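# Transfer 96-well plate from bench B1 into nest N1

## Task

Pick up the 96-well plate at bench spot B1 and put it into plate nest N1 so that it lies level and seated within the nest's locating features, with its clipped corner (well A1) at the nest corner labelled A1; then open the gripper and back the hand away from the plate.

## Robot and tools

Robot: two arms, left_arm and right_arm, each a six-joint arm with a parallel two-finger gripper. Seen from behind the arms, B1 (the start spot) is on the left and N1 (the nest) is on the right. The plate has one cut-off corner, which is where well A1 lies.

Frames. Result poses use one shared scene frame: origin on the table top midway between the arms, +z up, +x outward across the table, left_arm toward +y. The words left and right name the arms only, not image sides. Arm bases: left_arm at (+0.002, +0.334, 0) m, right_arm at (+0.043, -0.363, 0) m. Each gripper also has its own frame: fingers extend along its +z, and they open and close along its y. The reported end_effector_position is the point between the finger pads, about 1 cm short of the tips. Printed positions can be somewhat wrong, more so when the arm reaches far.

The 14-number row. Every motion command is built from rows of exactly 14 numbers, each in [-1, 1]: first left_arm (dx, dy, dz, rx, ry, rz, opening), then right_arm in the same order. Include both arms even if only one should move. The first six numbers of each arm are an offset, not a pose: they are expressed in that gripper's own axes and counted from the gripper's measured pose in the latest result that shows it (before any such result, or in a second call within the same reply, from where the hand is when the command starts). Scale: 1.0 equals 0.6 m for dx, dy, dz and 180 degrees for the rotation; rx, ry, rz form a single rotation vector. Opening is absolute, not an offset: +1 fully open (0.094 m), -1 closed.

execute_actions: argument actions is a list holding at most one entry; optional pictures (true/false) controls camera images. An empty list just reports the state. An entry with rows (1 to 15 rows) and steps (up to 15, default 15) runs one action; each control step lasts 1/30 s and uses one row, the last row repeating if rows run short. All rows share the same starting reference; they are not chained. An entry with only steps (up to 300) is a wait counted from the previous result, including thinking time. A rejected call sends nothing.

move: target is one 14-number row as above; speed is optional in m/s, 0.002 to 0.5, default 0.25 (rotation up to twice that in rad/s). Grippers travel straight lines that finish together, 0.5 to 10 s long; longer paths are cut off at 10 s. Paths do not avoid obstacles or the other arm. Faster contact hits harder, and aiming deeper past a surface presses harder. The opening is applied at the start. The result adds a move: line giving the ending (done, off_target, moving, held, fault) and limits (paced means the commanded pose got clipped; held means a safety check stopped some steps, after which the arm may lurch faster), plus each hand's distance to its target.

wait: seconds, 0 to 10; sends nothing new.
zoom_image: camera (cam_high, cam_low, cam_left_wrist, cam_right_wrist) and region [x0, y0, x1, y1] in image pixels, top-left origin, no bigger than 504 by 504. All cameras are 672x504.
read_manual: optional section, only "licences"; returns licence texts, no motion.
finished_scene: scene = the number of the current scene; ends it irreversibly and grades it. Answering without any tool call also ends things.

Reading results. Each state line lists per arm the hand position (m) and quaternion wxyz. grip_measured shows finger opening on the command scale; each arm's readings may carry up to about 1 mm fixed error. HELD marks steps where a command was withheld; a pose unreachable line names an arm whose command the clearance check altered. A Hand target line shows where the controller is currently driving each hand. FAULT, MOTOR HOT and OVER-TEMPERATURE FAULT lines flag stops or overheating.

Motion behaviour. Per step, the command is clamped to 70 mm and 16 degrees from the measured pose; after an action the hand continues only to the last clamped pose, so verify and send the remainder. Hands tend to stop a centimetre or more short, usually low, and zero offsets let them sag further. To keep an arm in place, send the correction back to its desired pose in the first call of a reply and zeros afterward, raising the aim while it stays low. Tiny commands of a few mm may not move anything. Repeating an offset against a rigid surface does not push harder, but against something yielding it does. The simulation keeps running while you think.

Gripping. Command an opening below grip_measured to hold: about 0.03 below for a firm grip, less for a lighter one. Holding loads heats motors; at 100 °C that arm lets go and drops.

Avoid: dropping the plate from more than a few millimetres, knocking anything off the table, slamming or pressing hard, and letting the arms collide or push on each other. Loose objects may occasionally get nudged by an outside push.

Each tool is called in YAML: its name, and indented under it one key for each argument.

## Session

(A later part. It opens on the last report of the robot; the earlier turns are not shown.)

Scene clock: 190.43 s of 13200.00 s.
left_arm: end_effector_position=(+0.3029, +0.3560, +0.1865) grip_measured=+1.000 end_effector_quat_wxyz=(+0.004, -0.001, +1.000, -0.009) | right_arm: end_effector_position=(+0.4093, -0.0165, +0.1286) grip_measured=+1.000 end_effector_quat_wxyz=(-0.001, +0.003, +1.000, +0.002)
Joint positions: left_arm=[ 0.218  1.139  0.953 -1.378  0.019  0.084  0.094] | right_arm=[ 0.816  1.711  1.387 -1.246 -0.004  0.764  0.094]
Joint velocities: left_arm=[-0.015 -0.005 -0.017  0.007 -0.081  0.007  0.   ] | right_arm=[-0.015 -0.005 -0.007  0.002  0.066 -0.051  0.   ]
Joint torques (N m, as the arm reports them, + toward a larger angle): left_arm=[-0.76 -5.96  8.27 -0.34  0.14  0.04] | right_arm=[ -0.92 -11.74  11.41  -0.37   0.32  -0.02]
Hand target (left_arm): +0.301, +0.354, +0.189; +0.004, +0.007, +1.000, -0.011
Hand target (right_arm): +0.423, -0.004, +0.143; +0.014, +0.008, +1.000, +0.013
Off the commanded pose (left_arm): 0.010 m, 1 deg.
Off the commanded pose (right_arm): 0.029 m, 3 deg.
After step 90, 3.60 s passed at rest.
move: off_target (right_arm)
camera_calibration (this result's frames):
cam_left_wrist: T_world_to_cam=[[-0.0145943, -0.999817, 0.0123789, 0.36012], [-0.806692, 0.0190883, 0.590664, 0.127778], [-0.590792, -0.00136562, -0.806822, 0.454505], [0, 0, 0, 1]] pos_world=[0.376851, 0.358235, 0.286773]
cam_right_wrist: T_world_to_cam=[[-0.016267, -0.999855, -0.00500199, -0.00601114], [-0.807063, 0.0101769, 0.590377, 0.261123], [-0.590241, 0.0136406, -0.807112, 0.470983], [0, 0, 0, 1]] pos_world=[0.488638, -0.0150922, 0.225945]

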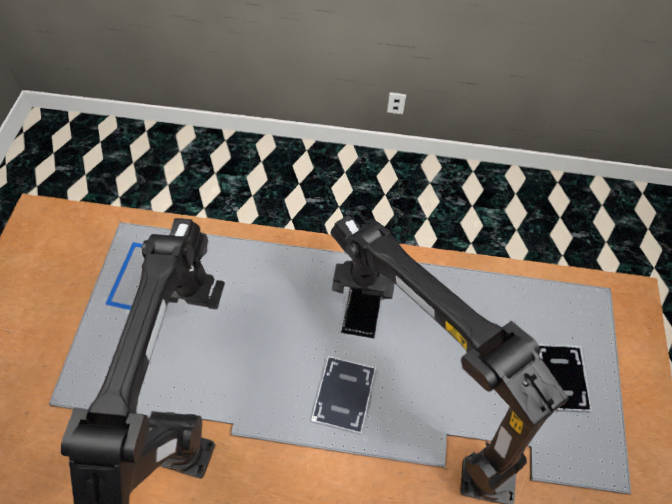

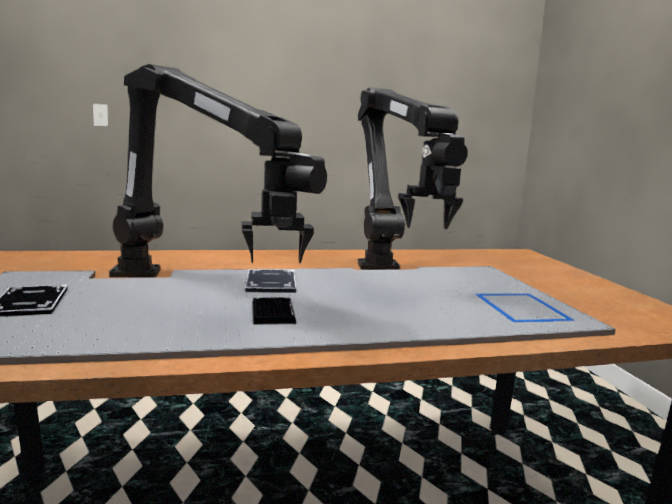

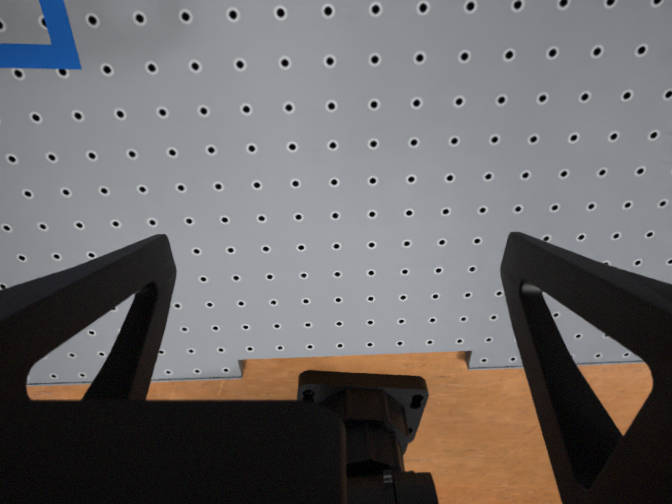

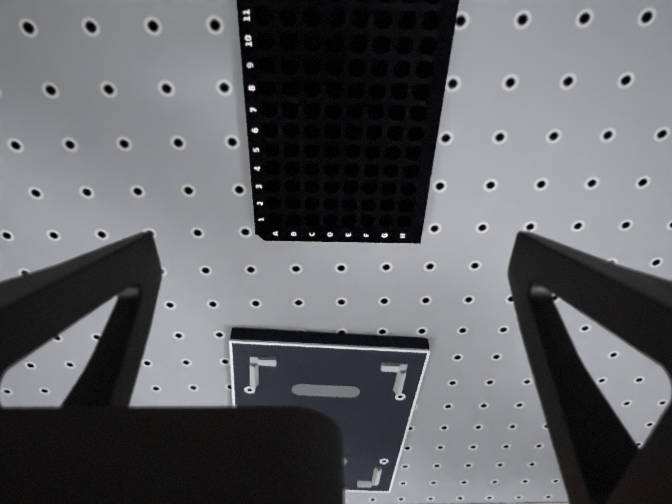

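move:
  target: [0,0,-0.005,0,0,0,1,0,-0.006,0.1227,0.0013,-0.0006,0.0125,1]
  speed: 0.08

Scene clock: 197.83 s of 13200.00 s.
left_arm: end_effector_position=(+0.3029, +0.3560, +0.1865) grip_measured=+1.000 end_effector_quat_wxyz=(+0.004, +0.001, +1.000, -0.009) | right_arm: end_effector_position=(+0.4065, -0.0192, +0.0645) grip_measured=+1.000 end_effector_quat_wxyz=(+0.001, +0.017, +1.000, +0.004)
Joint positions: left_arm=[ 0.218  1.139  0.953 -1.378  0.019  0.087  0.094] | right_arm=[ 0.816  1.764  1.276 -1.077 -0.004  0.791  0.094]
Joint velocities: left_arm=[-0.015 -0.005 -0.007  0.012 -0.022 -0.022  0.   ] | right_arm=[ 0.015 -0.005 -0.017  0.002 -0.066  0.051  0.   ]
Joint torques (N m, as the arm reports them, + toward a larger angle): left_arm=[-0.42 -5.6   8.54 -0.27 -0.04 -0.07] | right_arm=[ -1.01 -11.84   6.93   0.51   0.34  -0.04]
Hand target (left_arm): +0.303, +0.356, +0.190; +0.004, -0.000, +1.000, -0.009
Hand target (right_arm): +0.409, -0.021, +0.055; -0.000, +0.023, +1.000, -0.001
Off the commanded pose (left_arm): 0.003 m, 0 deg.
Off the commanded pose (right_arm): 0.010 m, 1 deg.
After step 90, 3.10 s passed at rest.
move: done
camera_calibration (this result's frames):
cam_left_wrist: T_world_to_cam=[[-0.0176455, -0.999768, 0.012351, 0.361032], [-0.806662, 0.0215337, 0.59062, 0.126907], [-0.590749, 0.000458726, -0.806855, 0.453848], [0, 0, 0, 1]] pos_world=[0.376852, 0.358007, 0.286777]
cam_right_wrist: T_world_to_cam=[[-0.0429261, -0.999035, -0.00932461, 0.00209104], [-0.809064, 0.0292847, 0.586991, 0.298129], [-0.586151, 0.0327414, -0.80954, 0.416467], [0, 0, 0, 1]] pos_world=[0.485408, -0.0202773, 0.162166]

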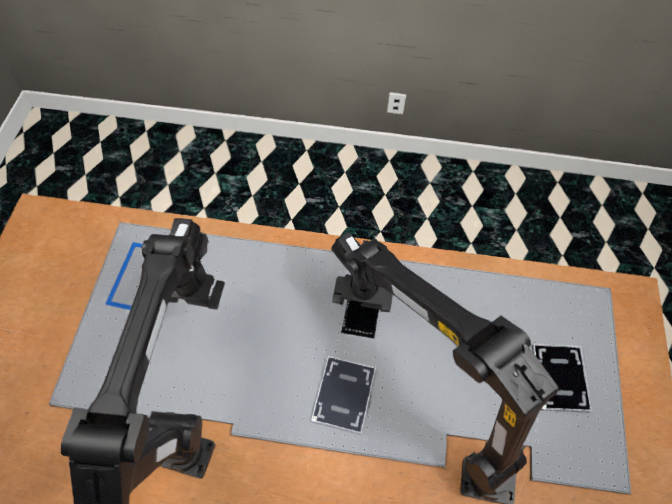

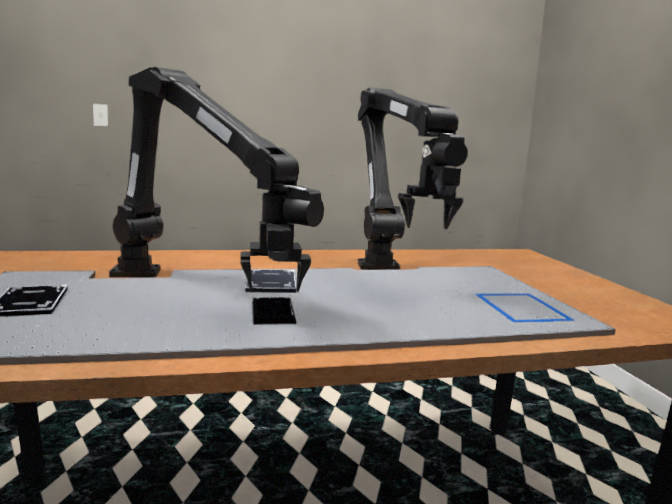

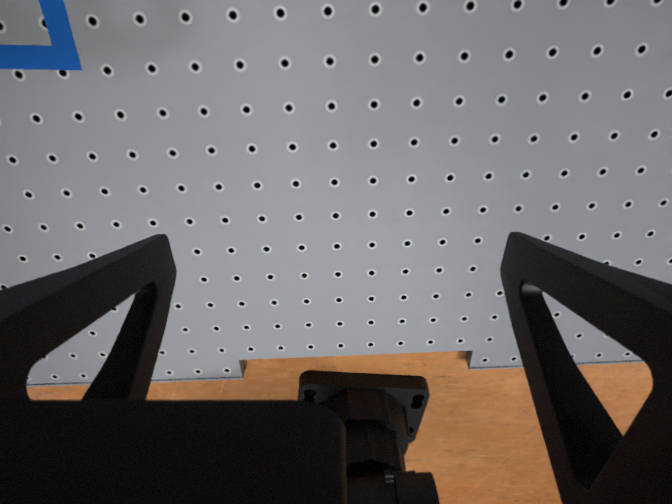

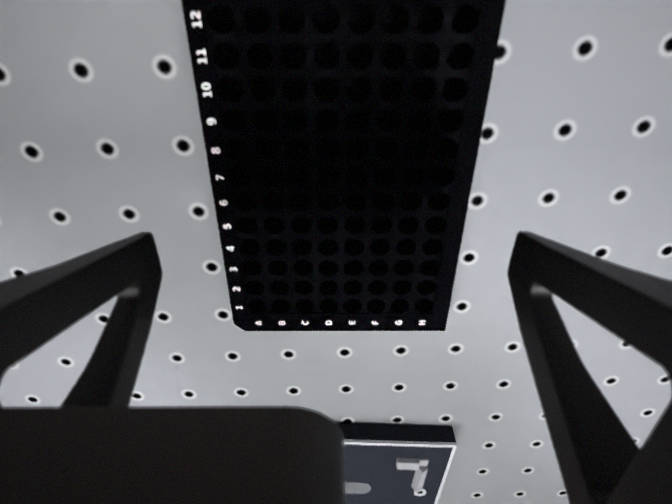

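move:
  target: [0,0,-0.005,0,0,0,1,-0.004,-0.008,0.0575,0.0025,0.0006,0.005,1]
  speed: 0.04

Scene clock: 202.00 s of 13200.00 s.
left_arm: end_effector_position=(+0.3029, +0.3560, +0.1865) grip_measured=+1.000 end_effector_quat_wxyz=(+0.004, +0.001, +1.000, -0.009) | right_arm: end_effector_position=(+0.4059, -0.0197, +0.0414) grip_measured=+1.000 end_effector_quat_wxyz=(+0.003, +0.017, +1.000, +0.006)
Joint positions: left_arm=[ 0.218  1.139  0.953 -1.378  0.019  0.087  0.094] | right_arm=[ 0.816  1.788  1.243 -1.012 -0.004  0.791  0.094]
Joint velocities: left_arm=[-0.005 -0.005 -0.007 -0.032 -0.022  0.007  0.   ] | right_arm=[-0.015  0.005 -0.022 -0.007  0.022  0.037  0.   ]
Joint torques (N m, as the arm reports them, + toward a larger angle): left_arm=[-0.42 -5.57  8.55 -0.27 -0.04 -0.04] | right_arm=[ -1.36 -11.55   6.73   0.6    0.33  -0.06]
Hand target (left_arm): +0.303, +0.356, +0.190; +0.004, +0.001, +1.000, -0.009
Hand target (right_arm): +0.409, -0.024, +0.030; +0.000, +0.025, +1.000, +0.000
Off the commanded pose (left_arm): 0.003 m, 0 deg.
Off the commanded pose (right_arm): 0.013 m, 1 deg.
move: off_target (right_arm)
camera_calibration (this result's frames):
cam_left_wrist: T_world_to_cam=[[-0.0176455, -0.999768, 0.012351, 0.361032], [-0.806662, 0.0215337, 0.59062, 0.126907], [-0.590749, 0.000458726, -0.806855, 0.453848], [0, 0, 0, 1]] pos_world=[0.376852, 0.358007, 0.286777]
cam_right_wrist: T_world_to_cam=[[-0.0432561, -0.99897, -0.0137055, 0.00166727], [-0.811647, 0.0271392, 0.583517, 0.3124], [-0.582544, 0.0363647, -0.811985, 0.396211], [0, 0, 0, 1]] pos_world=[0.484441, -0.0212209, 0.13945]

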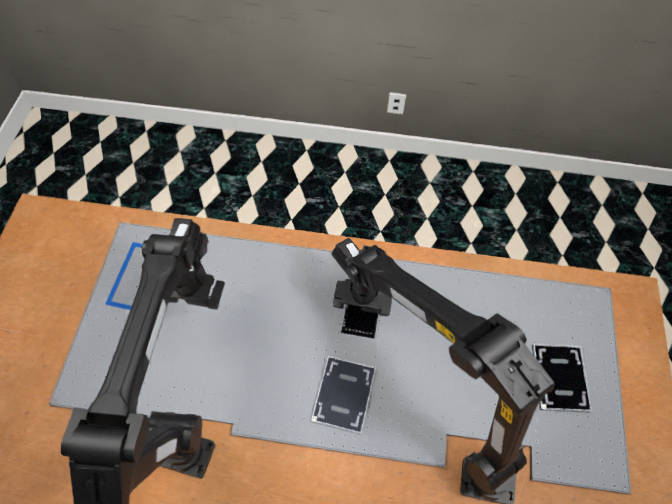

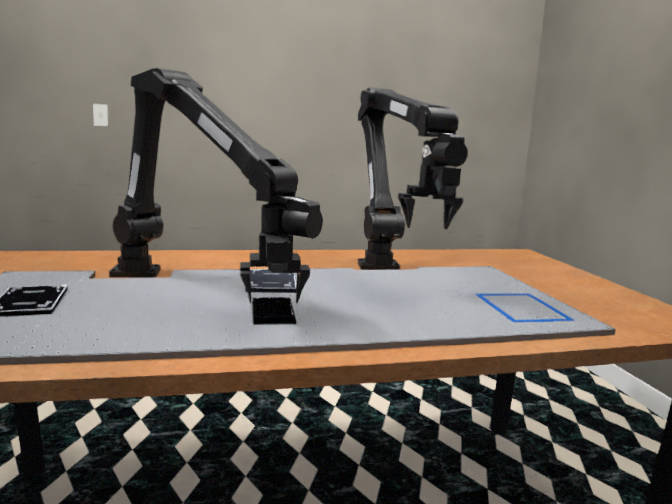

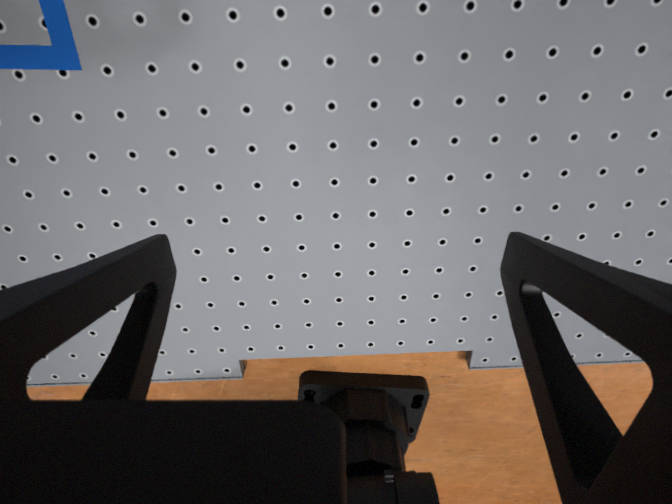

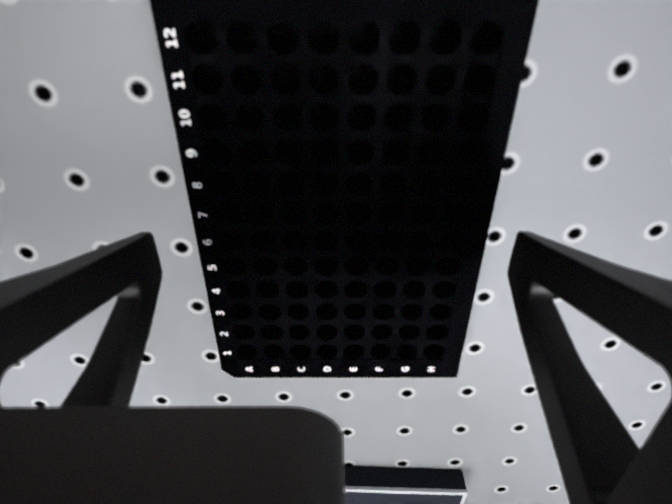

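move:
  target: [0,0,-0.005,0,0,0,1,0,-0.008,0.044,0.004,0.002,0.004,1]
  speed: 0.025

zoom_image:
  camera: "cam_low"
  region: [210, 240, 350, 340]

Scene clock: 207.30 s of 13200.00 s.
left_arm: end_effector_position=(+0.3029, +0.3560, +0.1865) grip_measured=+1.000 end_effector_quat_wxyz=(+0.004, +0.001, +1.000, -0.009) | right_arm: end_effector_position=(+0.4047, -0.0210, +0.0269) grip_measured=+1.000 end_effector_quat_wxyz=(+0.004, +0.017, +1.000, +0.006)
Joint positions: left_arm=[ 0.218  1.139  0.953 -1.378  0.019  0.087  0.094] | right_arm=[ 0.816  1.805  1.222 -0.974 -0.003  0.791  0.094]
Joint velocities: left_arm=[-0.005 -0.005  0.007  0.007  0.037  0.007  0.   ] | right_arm=[-0.005  0.005 -0.002  0.037 -0.007 -0.022  0.   ]
Joint torques (N m, as the arm reports them, + toward a larger angle): left_arm=[-0.47 -5.6   8.55 -0.27 -0.04 -0.04] | right_arm=[ -1.21 -11.71   6.53   0.51   0.34  -0.05]
Hand target (left_arm): +0.303, +0.356, +0.190; +0.004, +0.001, +1.000, -0.009
Hand target (right_arm): +0.406, -0.025, +0.015; -0.000, +0.023, +1.000, -0.001
Off the commanded pose (left_arm): 0.003 m, 0 deg.
Off the commanded pose (right_arm): 0.012 m, 1 deg.
After step 90, 0.90 s passed at rest.
move: off_target (right_arm)
camera_calibration (this result's frames):
cam_left_wrist: T_world_to_cam=[[-0.0176455, -0.999768, 0.012351, 0.361032], [-0.806662, 0.0215337, 0.59062, 0.126907], [-0.590749, 0.000458726, -0.806855, 0.453848], [0, 0, 0, 1]] pos_world=[0.376852, 0.358007, 0.286777]
cam_right_wrist: T_world_to_cam=[[-0.0432537, -0.99897, -0.0137137, 0.000170637], [-0.811961, 0.0271522, 0.583079, 0.320066], [-0.582106, 0.0363553, -0.8123, 0.383569], [0, 0, 0, 1]] pos_world=[0.483167, -0.0224648, 0.124952]

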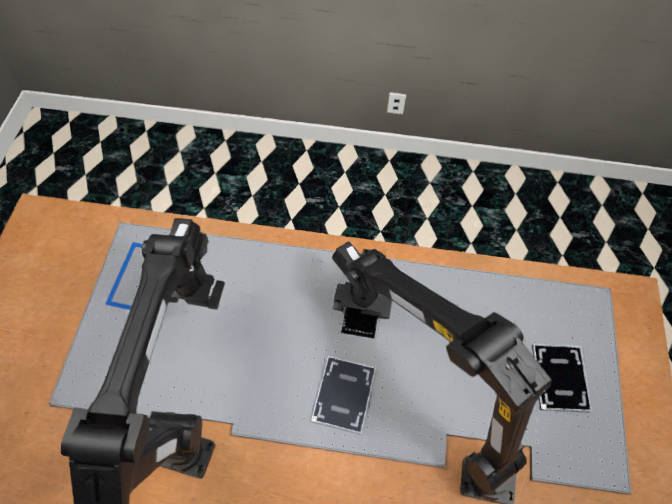

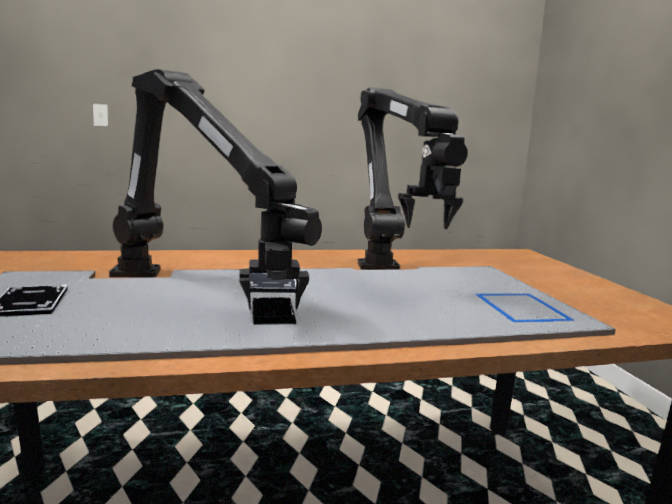

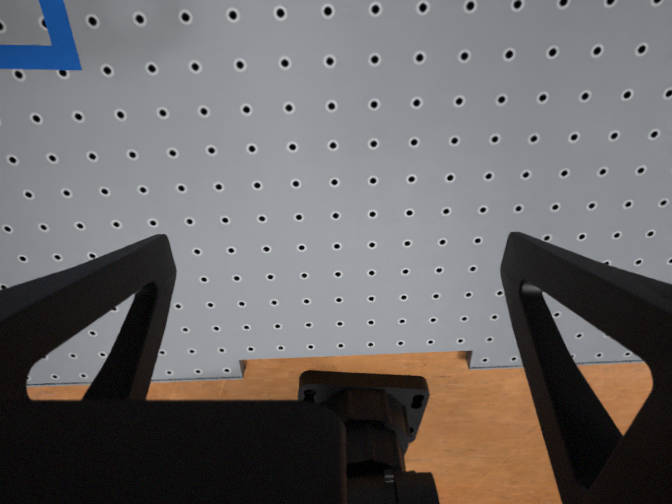

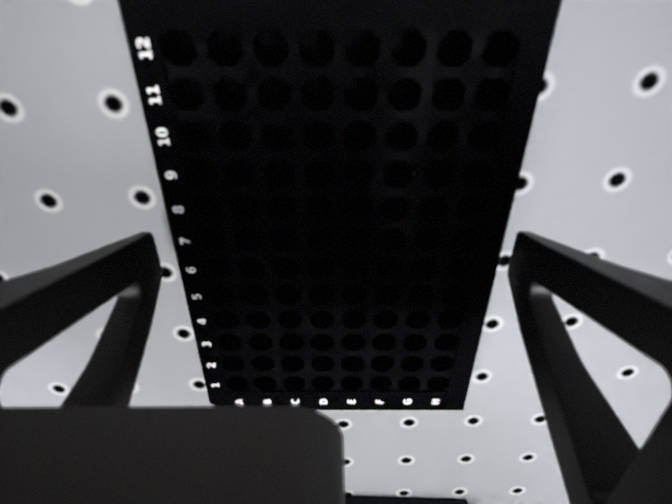

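Region (210, 240, 350, 340) of cam_low's 672x504 image, scaled by 3.600, with more detail than that image has; it fills the top 360 rows of this view, and the rest is white.

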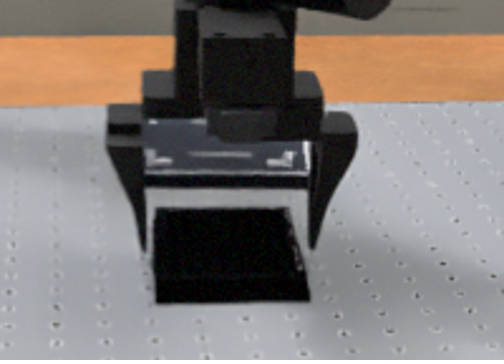

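move:
  target: [0,0,-0.005,0,0,0,1,-0.002,-0.006,0.027,0.004,0.0025,0.004,1]
  speed: 0.02

zoom_image:
  camera: "cam_low"
  region: [210, 240, 350, 340]

Scene clock: 212.67 s of 13200.00 s.
left_arm: end_effector_position=(+0.3029, +0.3560, +0.1865) grip_measured=+1.000 end_effector_quat_wxyz=(+0.004, +0.001, +1.000, -0.009) | right_arm: end_effector_position=(+0.4061, -0.0197, +0.0247) grip_measured=+1.000 end_effector_quat_wxyz=(+0.005, +0.017, +1.000, +0.008)
Joint positions: left_arm=[ 0.218  1.139  0.953 -1.378  0.019  0.087  0.094] | right_arm=[ 0.816  1.809  1.222 -0.965 -0.003  0.791  0.094]
Joint velocities: left_arm=[-0.015 -0.005 -0.007  0.012 -0.051 -0.007  0.   ] | right_arm=[ 0.005  0.005 -0.007  0.032 -0.007 -0.066  0.   ]
Joint torques (N m, as the arm reports them, + toward a larger angle): left_arm=[-0.46 -5.57  8.55 -0.27 -0.04 -0.04] | right_arm=[ -1.13 -11.37   6.38   0.54   0.31  -0.05]
Hand target (left_arm): +0.303, +0.356, +0.190; +0.004, +0.001, +1.000, -0.009
Hand target (right_arm): +0.406, -0.025, +0.011; -0.000, +0.023, +1.000, -0.000
Off the commanded pose (left_arm): 0.003 m, 0 deg.
Off the commanded pose (right_arm): 0.015 m, 1 deg.
After step 90, 1.23 s passed at rest.
move: off_target (right_arm)
camera_calibration (this result's frames):
cam_left_wrist: T_world_to_cam=[[-0.0176455, -0.999768, 0.012351, 0.361032], [-0.806662, 0.0215337, 0.59062, 0.126907], [-0.590749, 0.000458726, -0.806855, 0.453848], [0, 0, 0, 1]] pos_world=[0.376852, 0.358007, 0.286777]
cam_right_wrist: T_world_to_cam=[[-0.0431979, -0.998917, -0.0172721, 0.001546], [-0.814058, 0.0251709, 0.580238, 0.323266], [-0.579175, 0.0391256, -0.814264, 0.38148], [0, 0, 0, 1]] pos_world=[0.484168, -0.0215182, 0.123081]

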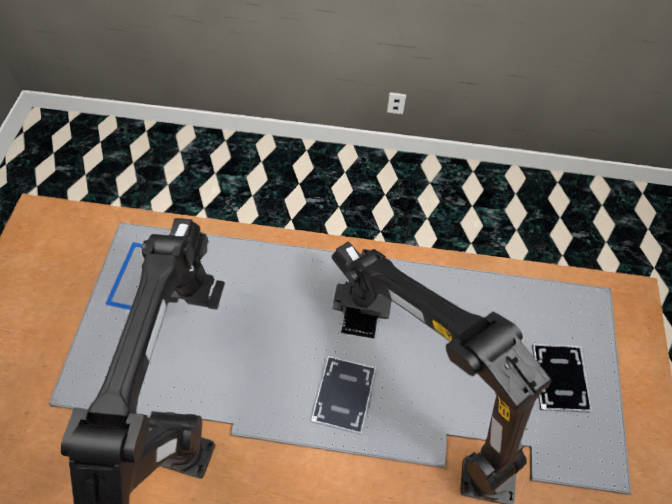

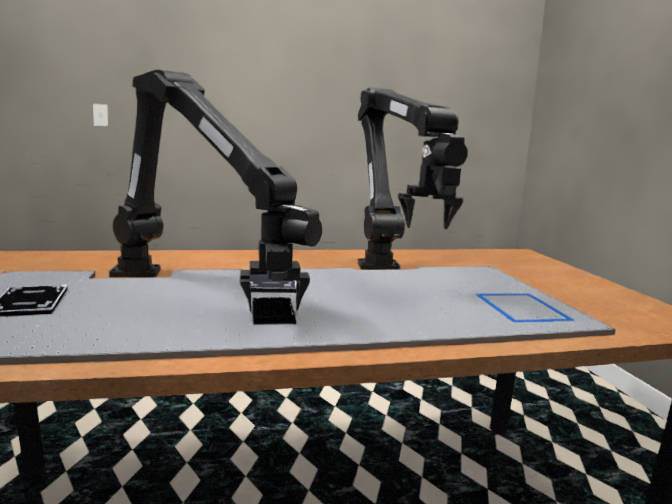

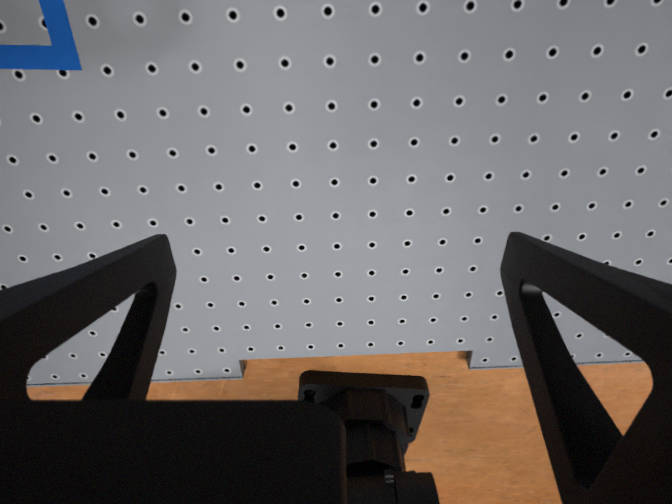

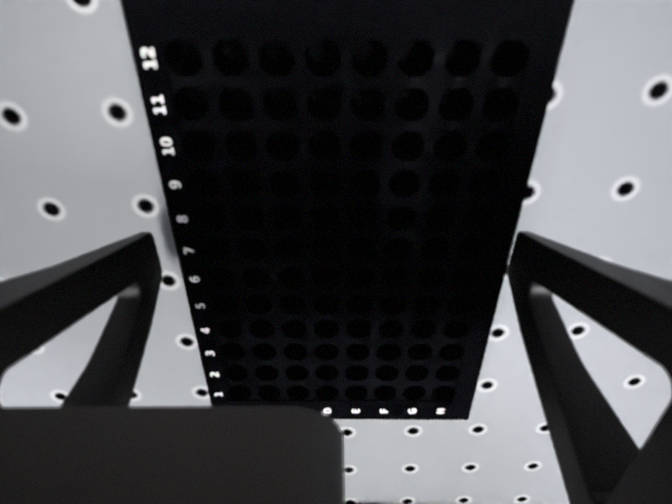

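Region (210, 240, 350, 340) of cam_low's 672x504 image, scaled by 3.600, with more detail than that image has; it fills the top 360 rows of this view, and the rest is white.

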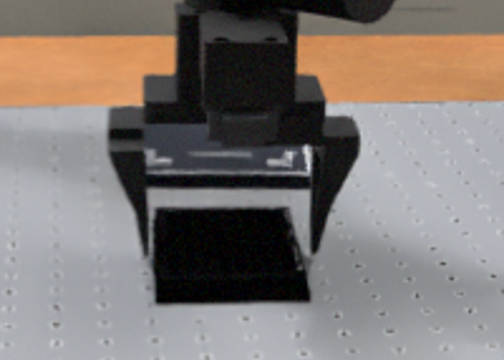

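move:
  target: [0,0,-0.005,0,0,0,1,0.005,-0.012,0.032,0.006,0.004,0.004,1]
  speed: 0.02

zoom_image:
  camera: "cam_low"
  region: [210, 240, 350, 340]

Scene clock: 216.90 s of 13200.00 s.
left_arm: end_effector_position=(+0.3029, +0.3560, +0.1865) grip_measured=+1.000 end_effector_quat_wxyz=(+0.004, +0.001, +1.000, -0.009) | right_arm: end_effector_position=(+0.4029, -0.0227, +0.0187) grip_measured=+1.000 end_effector_quat_wxyz=(+0.004, +0.017, +1.000, +0.006)
Joint positions: left_arm=[ 0.218  1.139  0.953 -1.378  0.019  0.087  0.094] | right_arm=[ 0.816  1.811  1.206 -0.952 -0.003  0.791  0.094]
Joint velocities: left_arm=[-0.015 -0.005 -0.007 -0.007 -0.095  0.007  0.   ] | right_arm=[-0.005 -0.005  0.012 -0.002 -0.125 -0.022  0.   ]
Joint torques (N m, as the arm reports them, + toward a larger angle): left_arm=[-0.42 -5.59  8.56 -0.27 -0.04 -0.04] | right_arm=[ -0.98 -11.23   6.43   0.46   0.33  -0.03]
Hand target (left_arm): +0.303, +0.356, +0.190; +0.004, +0.001, +1.000, -0.009
Hand target (right_arm): +0.403, -0.027, +0.006; -0.001, +0.023, +1.000, -0.002
Off the commanded pose (left_arm): 0.003 m, 0 deg.
Off the commanded pose (right_arm): 0.014 m, 1 deg.
move: off_target (right_arm)
camera_calibration (this result's frames):
cam_left_wrist: T_world_to_cam=[[-0.0176455, -0.999768, 0.012351, 0.361032], [-0.806662, 0.0215337, 0.59062, 0.126907], [-0.590749, 0.000458726, -0.806855, 0.453848], [0, 0, 0, 1]] pos_world=[0.376852, 0.358007, 0.286777]
cam_right_wrist: T_world_to_cam=[[-0.0432537, -0.99897, -0.0137137, -0.00175817], [-0.811961, 0.0271522, 0.583079, 0.323357], [-0.582106, 0.0363553, -0.8123, 0.375959], [0, 0, 0, 1]] pos_world=[0.481326, -0.0242043, 0.116824]

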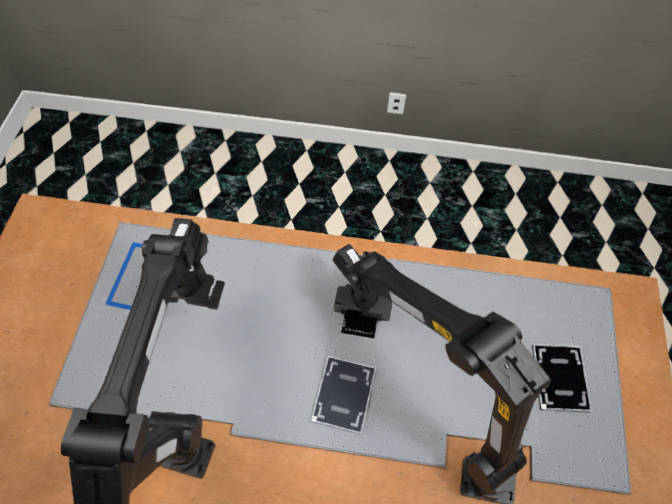

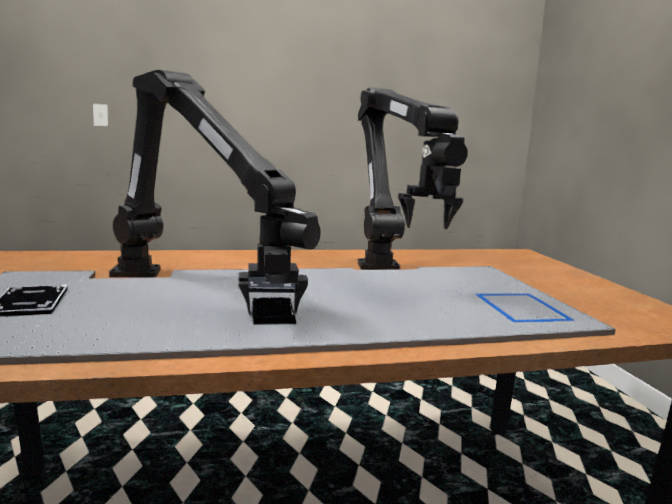

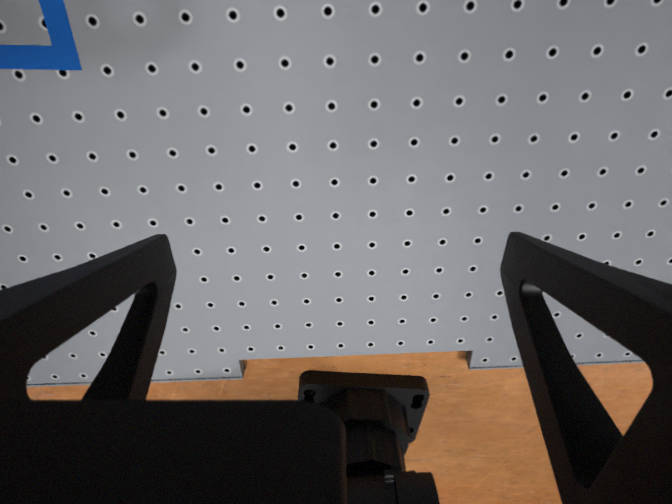

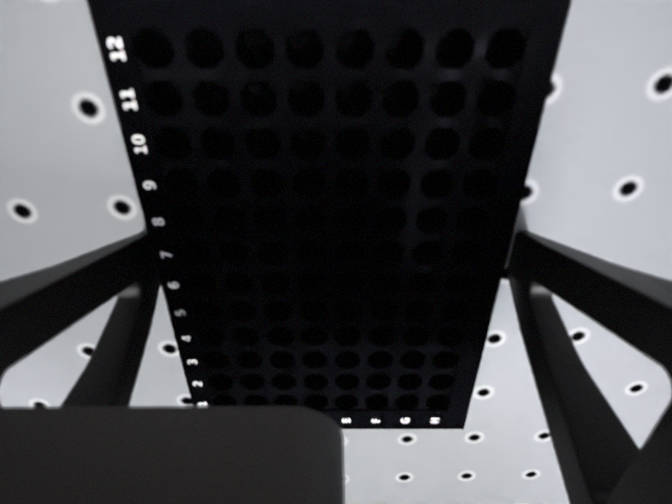

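Region (210, 240, 350, 340) of cam_low's 672x504 image, scaled by 3.600, with more detail than that image has; it fills the top 360 rows of this view, and the rest is white.

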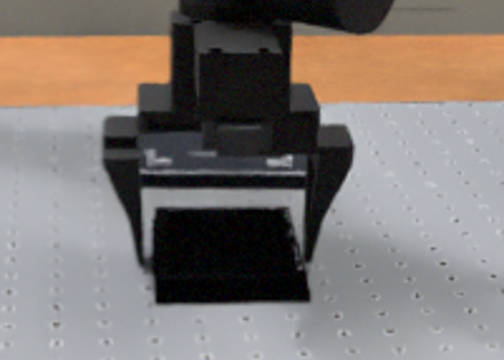

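Close the gripper.

execute_actions:
  actions:
    - {"rows": [[0,0,-0.005,0,0,0,1,0,0,0,0,0,0,0.8],[0,0,-0.005,0,0,0,1,0,0,0,0,0,0,0.8],[0,0,-0.005,0,0,0,1,0,0,0,0,0,0,0.8],[0,0,-0.005,0,0,0,1,0,0,0,0,0,0,0.8],[0,0,-0.005,0,0,0,1,0,0,0,0,0,0,0.8],[0,0,-0.005,0,0,0,1,0,0,0,0,0,0,0.8],[0,0,-0.005,0,0,0,1,0,0,0,0,0,0,0.78],[0,0,-0.005,0,0,0,1,0,0,0,0,0,0,0.78],[0,0,-0.005,0,0,0,1,0,0,0,0,0,0,0.76]], "steps": 15}

Scene clock: 221.87 s of 13200.00 s.
left_arm: end_effector_position=(+0.3029, +0.3560, +0.1865) grip_measured=+1.000 end_effector_quat_wxyz=(+0.004, +0.001, +1.000, -0.009) | right_arm: end_effector_position=(+0.4028, -0.0227, +0.0186) grip_measured=+0.775 end_effector_quat_wxyz=(+0.003, +0.017, +1.000, +0.006)
Joint positions: left_arm=[ 0.218  1.139  0.953 -1.378  0.019  0.087  0.094] | right_arm=[ 0.816  1.812  1.206 -0.952 -0.003  0.791  0.083]
Joint velocities: left_arm=[-0.024 -0.005 -0.042 -0.007  0.066 -0.066  0.   ] | right_arm=[-0.015  0.005  0.002 -0.017  0.022 -0.037  0.   ]
Joint torques (N m, as the arm reports them, + toward a larger angle): left_arm=[-0.43 -5.6   8.54 -0.28 -0.04 -0.04] | right_arm=[ -0.82 -13.13   6.88  -0.08   0.2   -0.12]
Hand target (left_arm): +0.303, +0.356, +0.190; +0.004, +0.001, +1.000, -0.009
Hand target (right_arm): +0.403, -0.023, +0.019; +0.003, +0.017, +1.000, +0.006
Off the commanded pose (left_arm): 0.003 m, 0 deg.
Off the commanded pose (right_arm): 0.000 m, 0 deg.
Steps of this call (steps 1 to 90: nothing new was sent; then 1.47 s passed at rest; steps 91 to 105: all 15 steps of this action). Readings (end_effector_position):
91: left_arm (+0.3029, +0.3560, +0.1865) | right_arm (+0.4028, -0.0227, +0.0186)
92: left_arm (+0.3029, +0.3560, +0.1865) | right_arm (+0.4028, -0.0227, +0.0186)
94: left_arm (+0.3029, +0.3560, +0.1865) | right_arm (+0.4028, -0.0227, +0.0186)
98: left_arm (+0.3029, +0.3560, +0.1865) | right_arm (+0.4028, -0.0227, +0.0186)
105: the state above
camera_calibration (this result's frames):
cam_left_wrist: T_world_to_cam=[[-0.0176455, -0.999768, 0.012351, 0.361032], [-0.806662, 0.0215337, 0.59062, 0.126907], [-0.590749, 0.000458726, -0.806855, 0.453848], [0, 0, 0, 1]] pos_world=[0.376852, 0.358007, 0.286777]
cam_right_wrist: T_world_to_cam=[[-0.0432575, -0.998974, -0.0134399, -0.00179493], [-0.8118, 0.027305, 0.583297, 0.323373], [-0.582331, 0.0361425, -0.812148, 0.375878], [0, 0, 0, 1]] pos_world=[0.481322, -0.024208, 0.116622]

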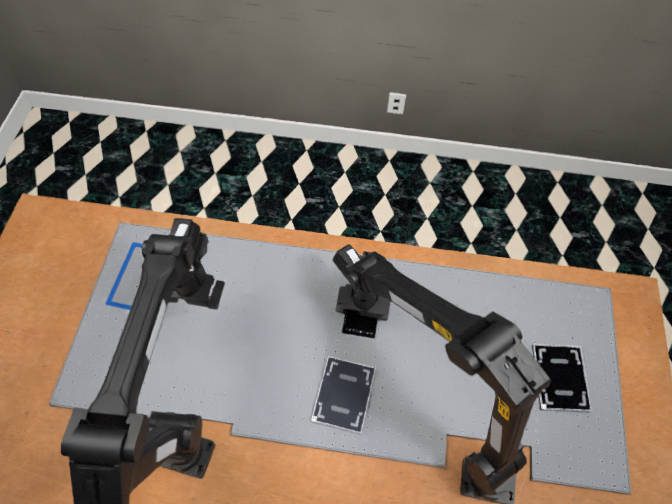

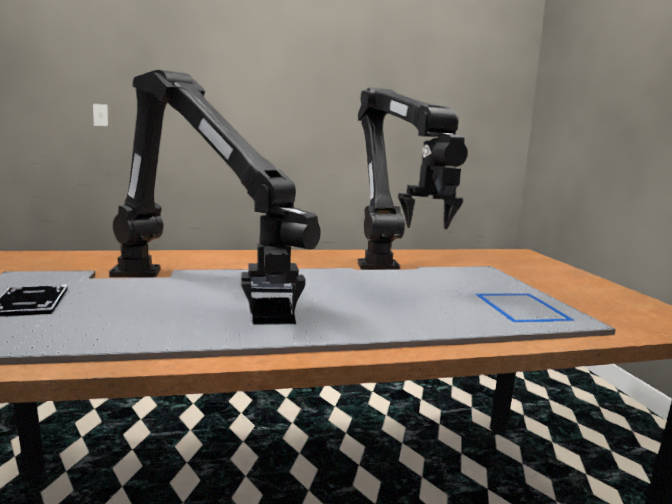

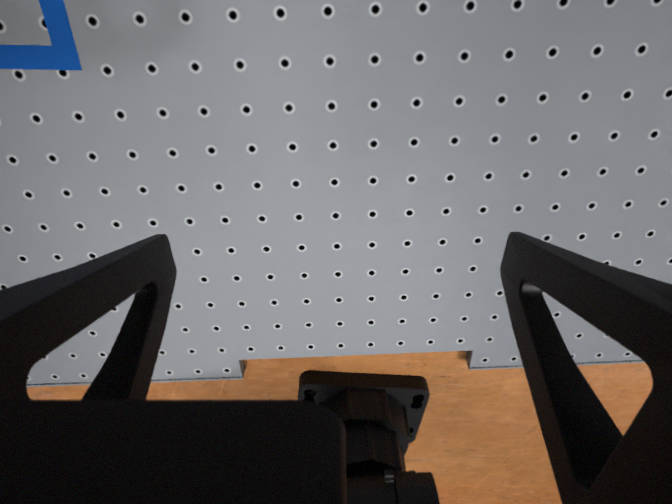

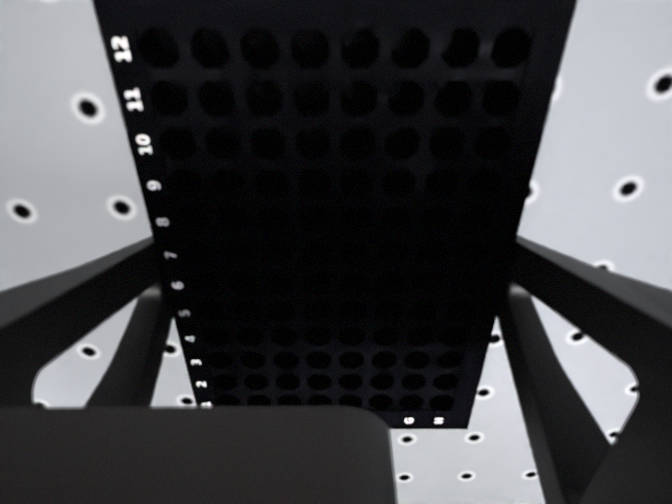

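move:
  target: [0,0,-0.005,0,0,0,1,-0.027,0.025,-0.16,-0.0108,-0.0116,0,0.74]
  speed: 0.08

Scene clock: 227.87 s of 13200.00 s.
left_arm: end_effector_position=(+0.3029, +0.3560, +0.1865) grip_measured=+1.000 end_effector_quat_wxyz=(+0.004, +0.001, +1.000, -0.009) | right_arm: end_effector_position=(+0.4043, -0.0214, +0.0880) grip_measured=+0.762 end_effector_quat_wxyz=(+0.001, +0.017, +1.000, +0.003)
Joint positions: left_arm=[ 0.218  1.139  0.953 -1.378  0.019  0.087  0.094] | right_arm=[ 0.816  1.73   1.299 -1.134 -0.003  0.791  0.083]
Joint velocities: left_arm=[-0.015 -0.005  0.012 -0.007 -0.007  0.037  0.   ] | right_arm=[-0.015 -0.015  0.007 -0.002 -0.007 -0.037 -0.001]
Joint torques (N m, as the arm reports them, + toward a larger angle): left_arm=[-0.46 -5.59  8.55 -0.27 -0.04 -0.04] | right_arm=[ -0.77 -14.37  10.93  -0.51   0.27  -0.12]
Hand target (left_arm): +0.303, +0.356, +0.190; +0.004, +0.001, +1.000, -0.009
Hand target (right_arm): +0.418, -0.009, +0.115; +0.022, +0.017, +0.999, +0.023
Off the commanded pose (left_arm): 0.003 m, 0 deg.
Off the commanded pose (right_arm): 0.033 m, 3 deg.
After step 90, 1.40 s passed at rest.
move: off_target (right_arm)
camera_calibration (this result's frames):
cam_left_wrist: T_world_to_cam=[[-0.0176455, -0.999768, 0.012351, 0.361032], [-0.806662, 0.0215337, 0.59062, 0.126907], [-0.590749, 0.000458726, -0.806855, 0.453848], [0, 0, 0, 1]] pos_world=[0.376852, 0.358007, 0.286777]
cam_right_wrist: T_world_to_cam=[[-0.0433168, -0.99903, -0.00796469, 0.000108565], [-0.808553, 0.0303731, 0.587639, 0.282373], [-0.586826, 0.0318945, -0.809084, 0.43453], [0, 0, 0, 1]] pos_world=[0.483312, -0.0223272, 0.18564]

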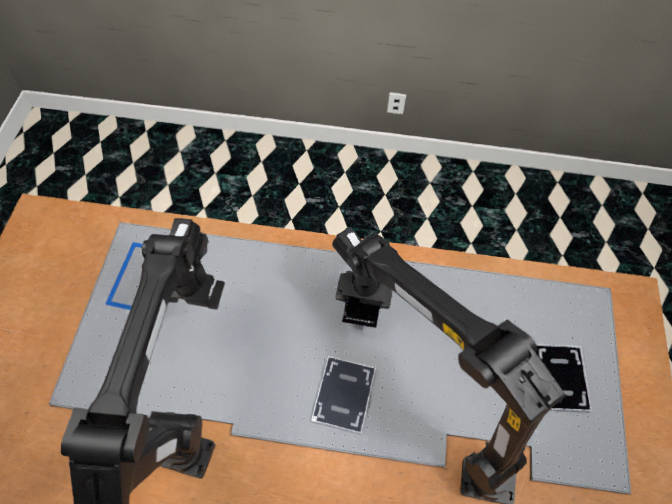

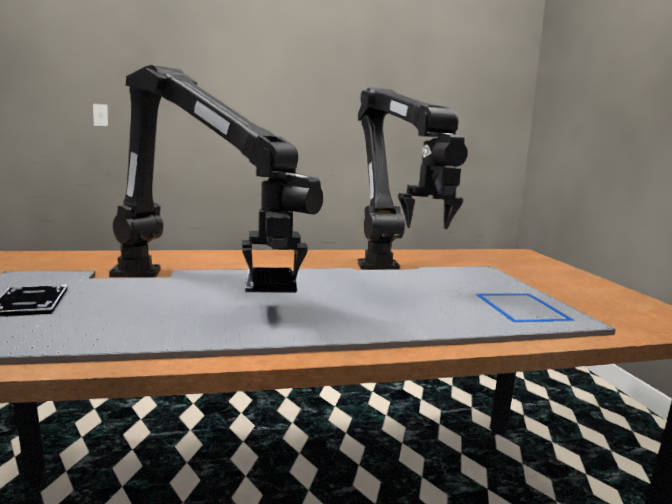

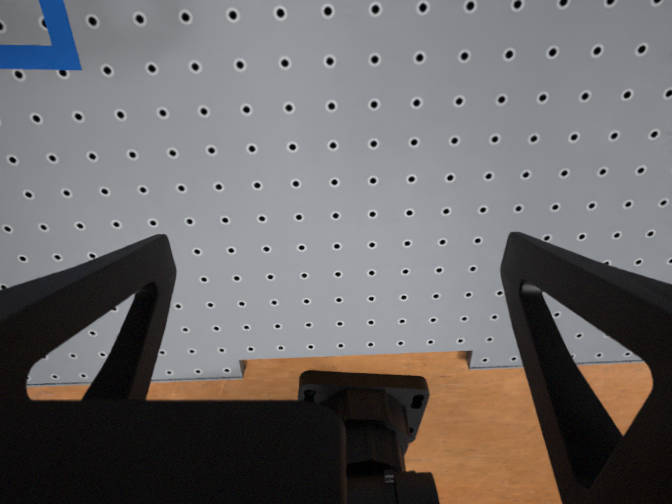

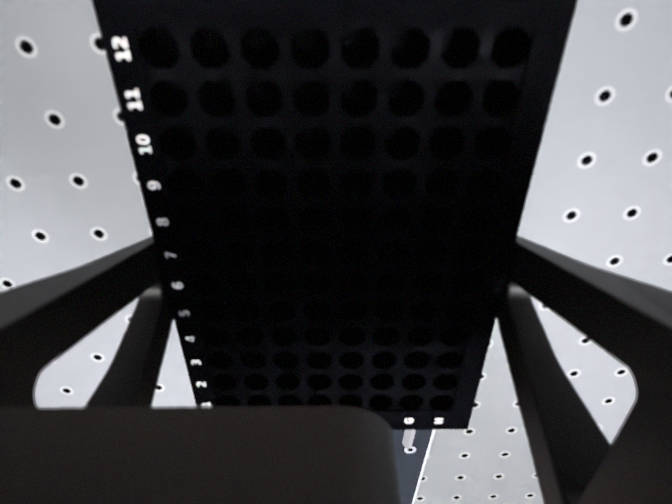

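move:
  target: [0,0,-0.005,0,0,0,1,0.1275,-0.8587,-0.0588,0.0019,0.0006,-0.0441,0.74]
  speed: 0.25

Scene clock: 238.67 s of 13200.00 s.
left_arm: end_effector_position=(+0.3029, +0.3560, +0.1865) grip_measured=+1.000 end_effector_quat_wxyz=(+0.004, +0.001, +1.000, -0.009) | right_arm: end_effector_position=(+0.2944, -0.5227, +0.1060) grip_measured=+0.762 end_effector_quat_wxyz=(-0.010, -0.049, +0.999, +0.011)
Joint positions: left_arm=[ 0.218  1.139  0.953 -1.378  0.019  0.087  0.094] | right_arm=[-0.509  1.225  0.798 -1.174 -0.006 -0.666  0.083]
Joint velocities: left_arm=[-0.005 -0.015 -0.007 -0.007  0.022 -0.022  0.   ] | right_arm=[-0.015 -0.005  0.002  0.022 -0.037 -0.022 -0.   ]
Joint torques (N m, as the arm reports them, + toward a larger angle): left_arm=[-0.44 -5.58  8.54 -0.28 -0.04 -0.04] | right_arm=[-1.17 -5.09 11.24 -0.68 -0.08 -0.18]
Hand target (left_arm): +0.303, +0.356, +0.190; +0.004, +0.001, +1.000, -0.009
Hand target (right_arm): +0.311, -0.534, +0.123; +0.005, -0.052, +0.999, +0.002
Off the commanded pose (left_arm): 0.003 m, 0 deg.
Off the commanded pose (right_arm): 0.024 m, 2 deg.
After step 90, 5.03 s passed at rest.
move: off_target (right_arm)
camera_calibration (this result's frames):
cam_left_wrist: T_world_to_cam=[[-0.0176455, -0.999768, 0.012351, 0.361032], [-0.806662, 0.0215337, 0.59062, 0.126907], [-0.590749, 0.000458726, -0.806855, 0.453848], [0, 0, 0, 1]] pos_world=[0.376852, 0.358007, 0.286777]
cam_right_wrist: T_world_to_cam=[[0.0881551, -0.995808, -0.0243964, -0.540636], [-0.791933, -0.0849208, 0.604674, 0.131264], [-0.604211, -0.0339848, -0.796099, 0.36988], [0, 0, 0, 1]] pos_world=[0.375098, -0.514653, 0.201899]

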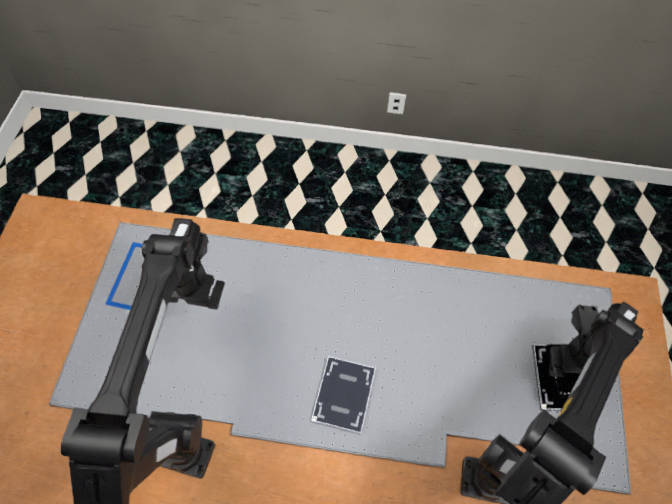

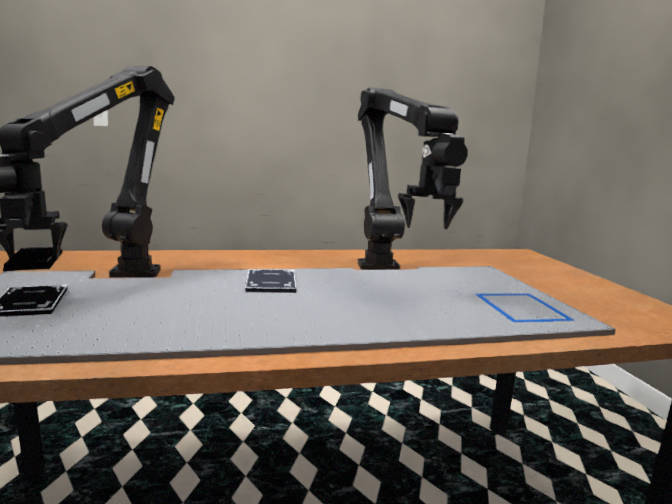

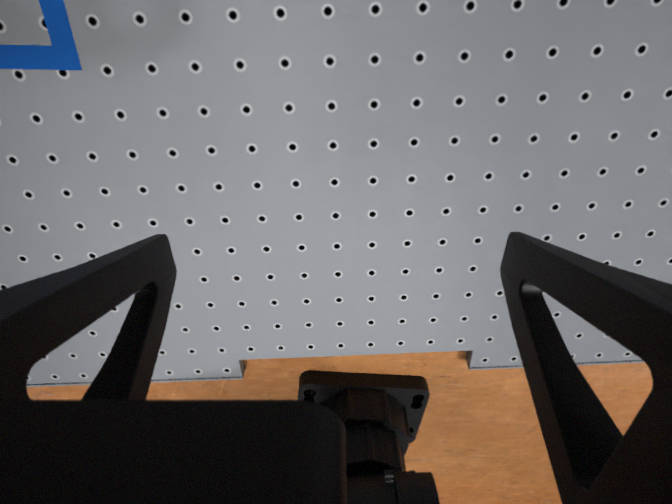

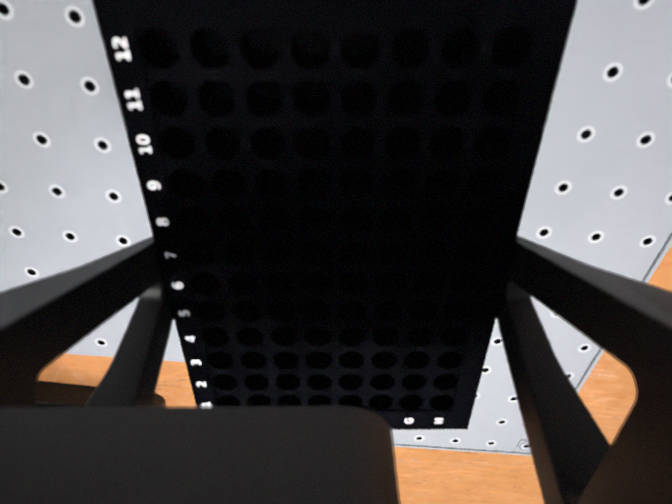

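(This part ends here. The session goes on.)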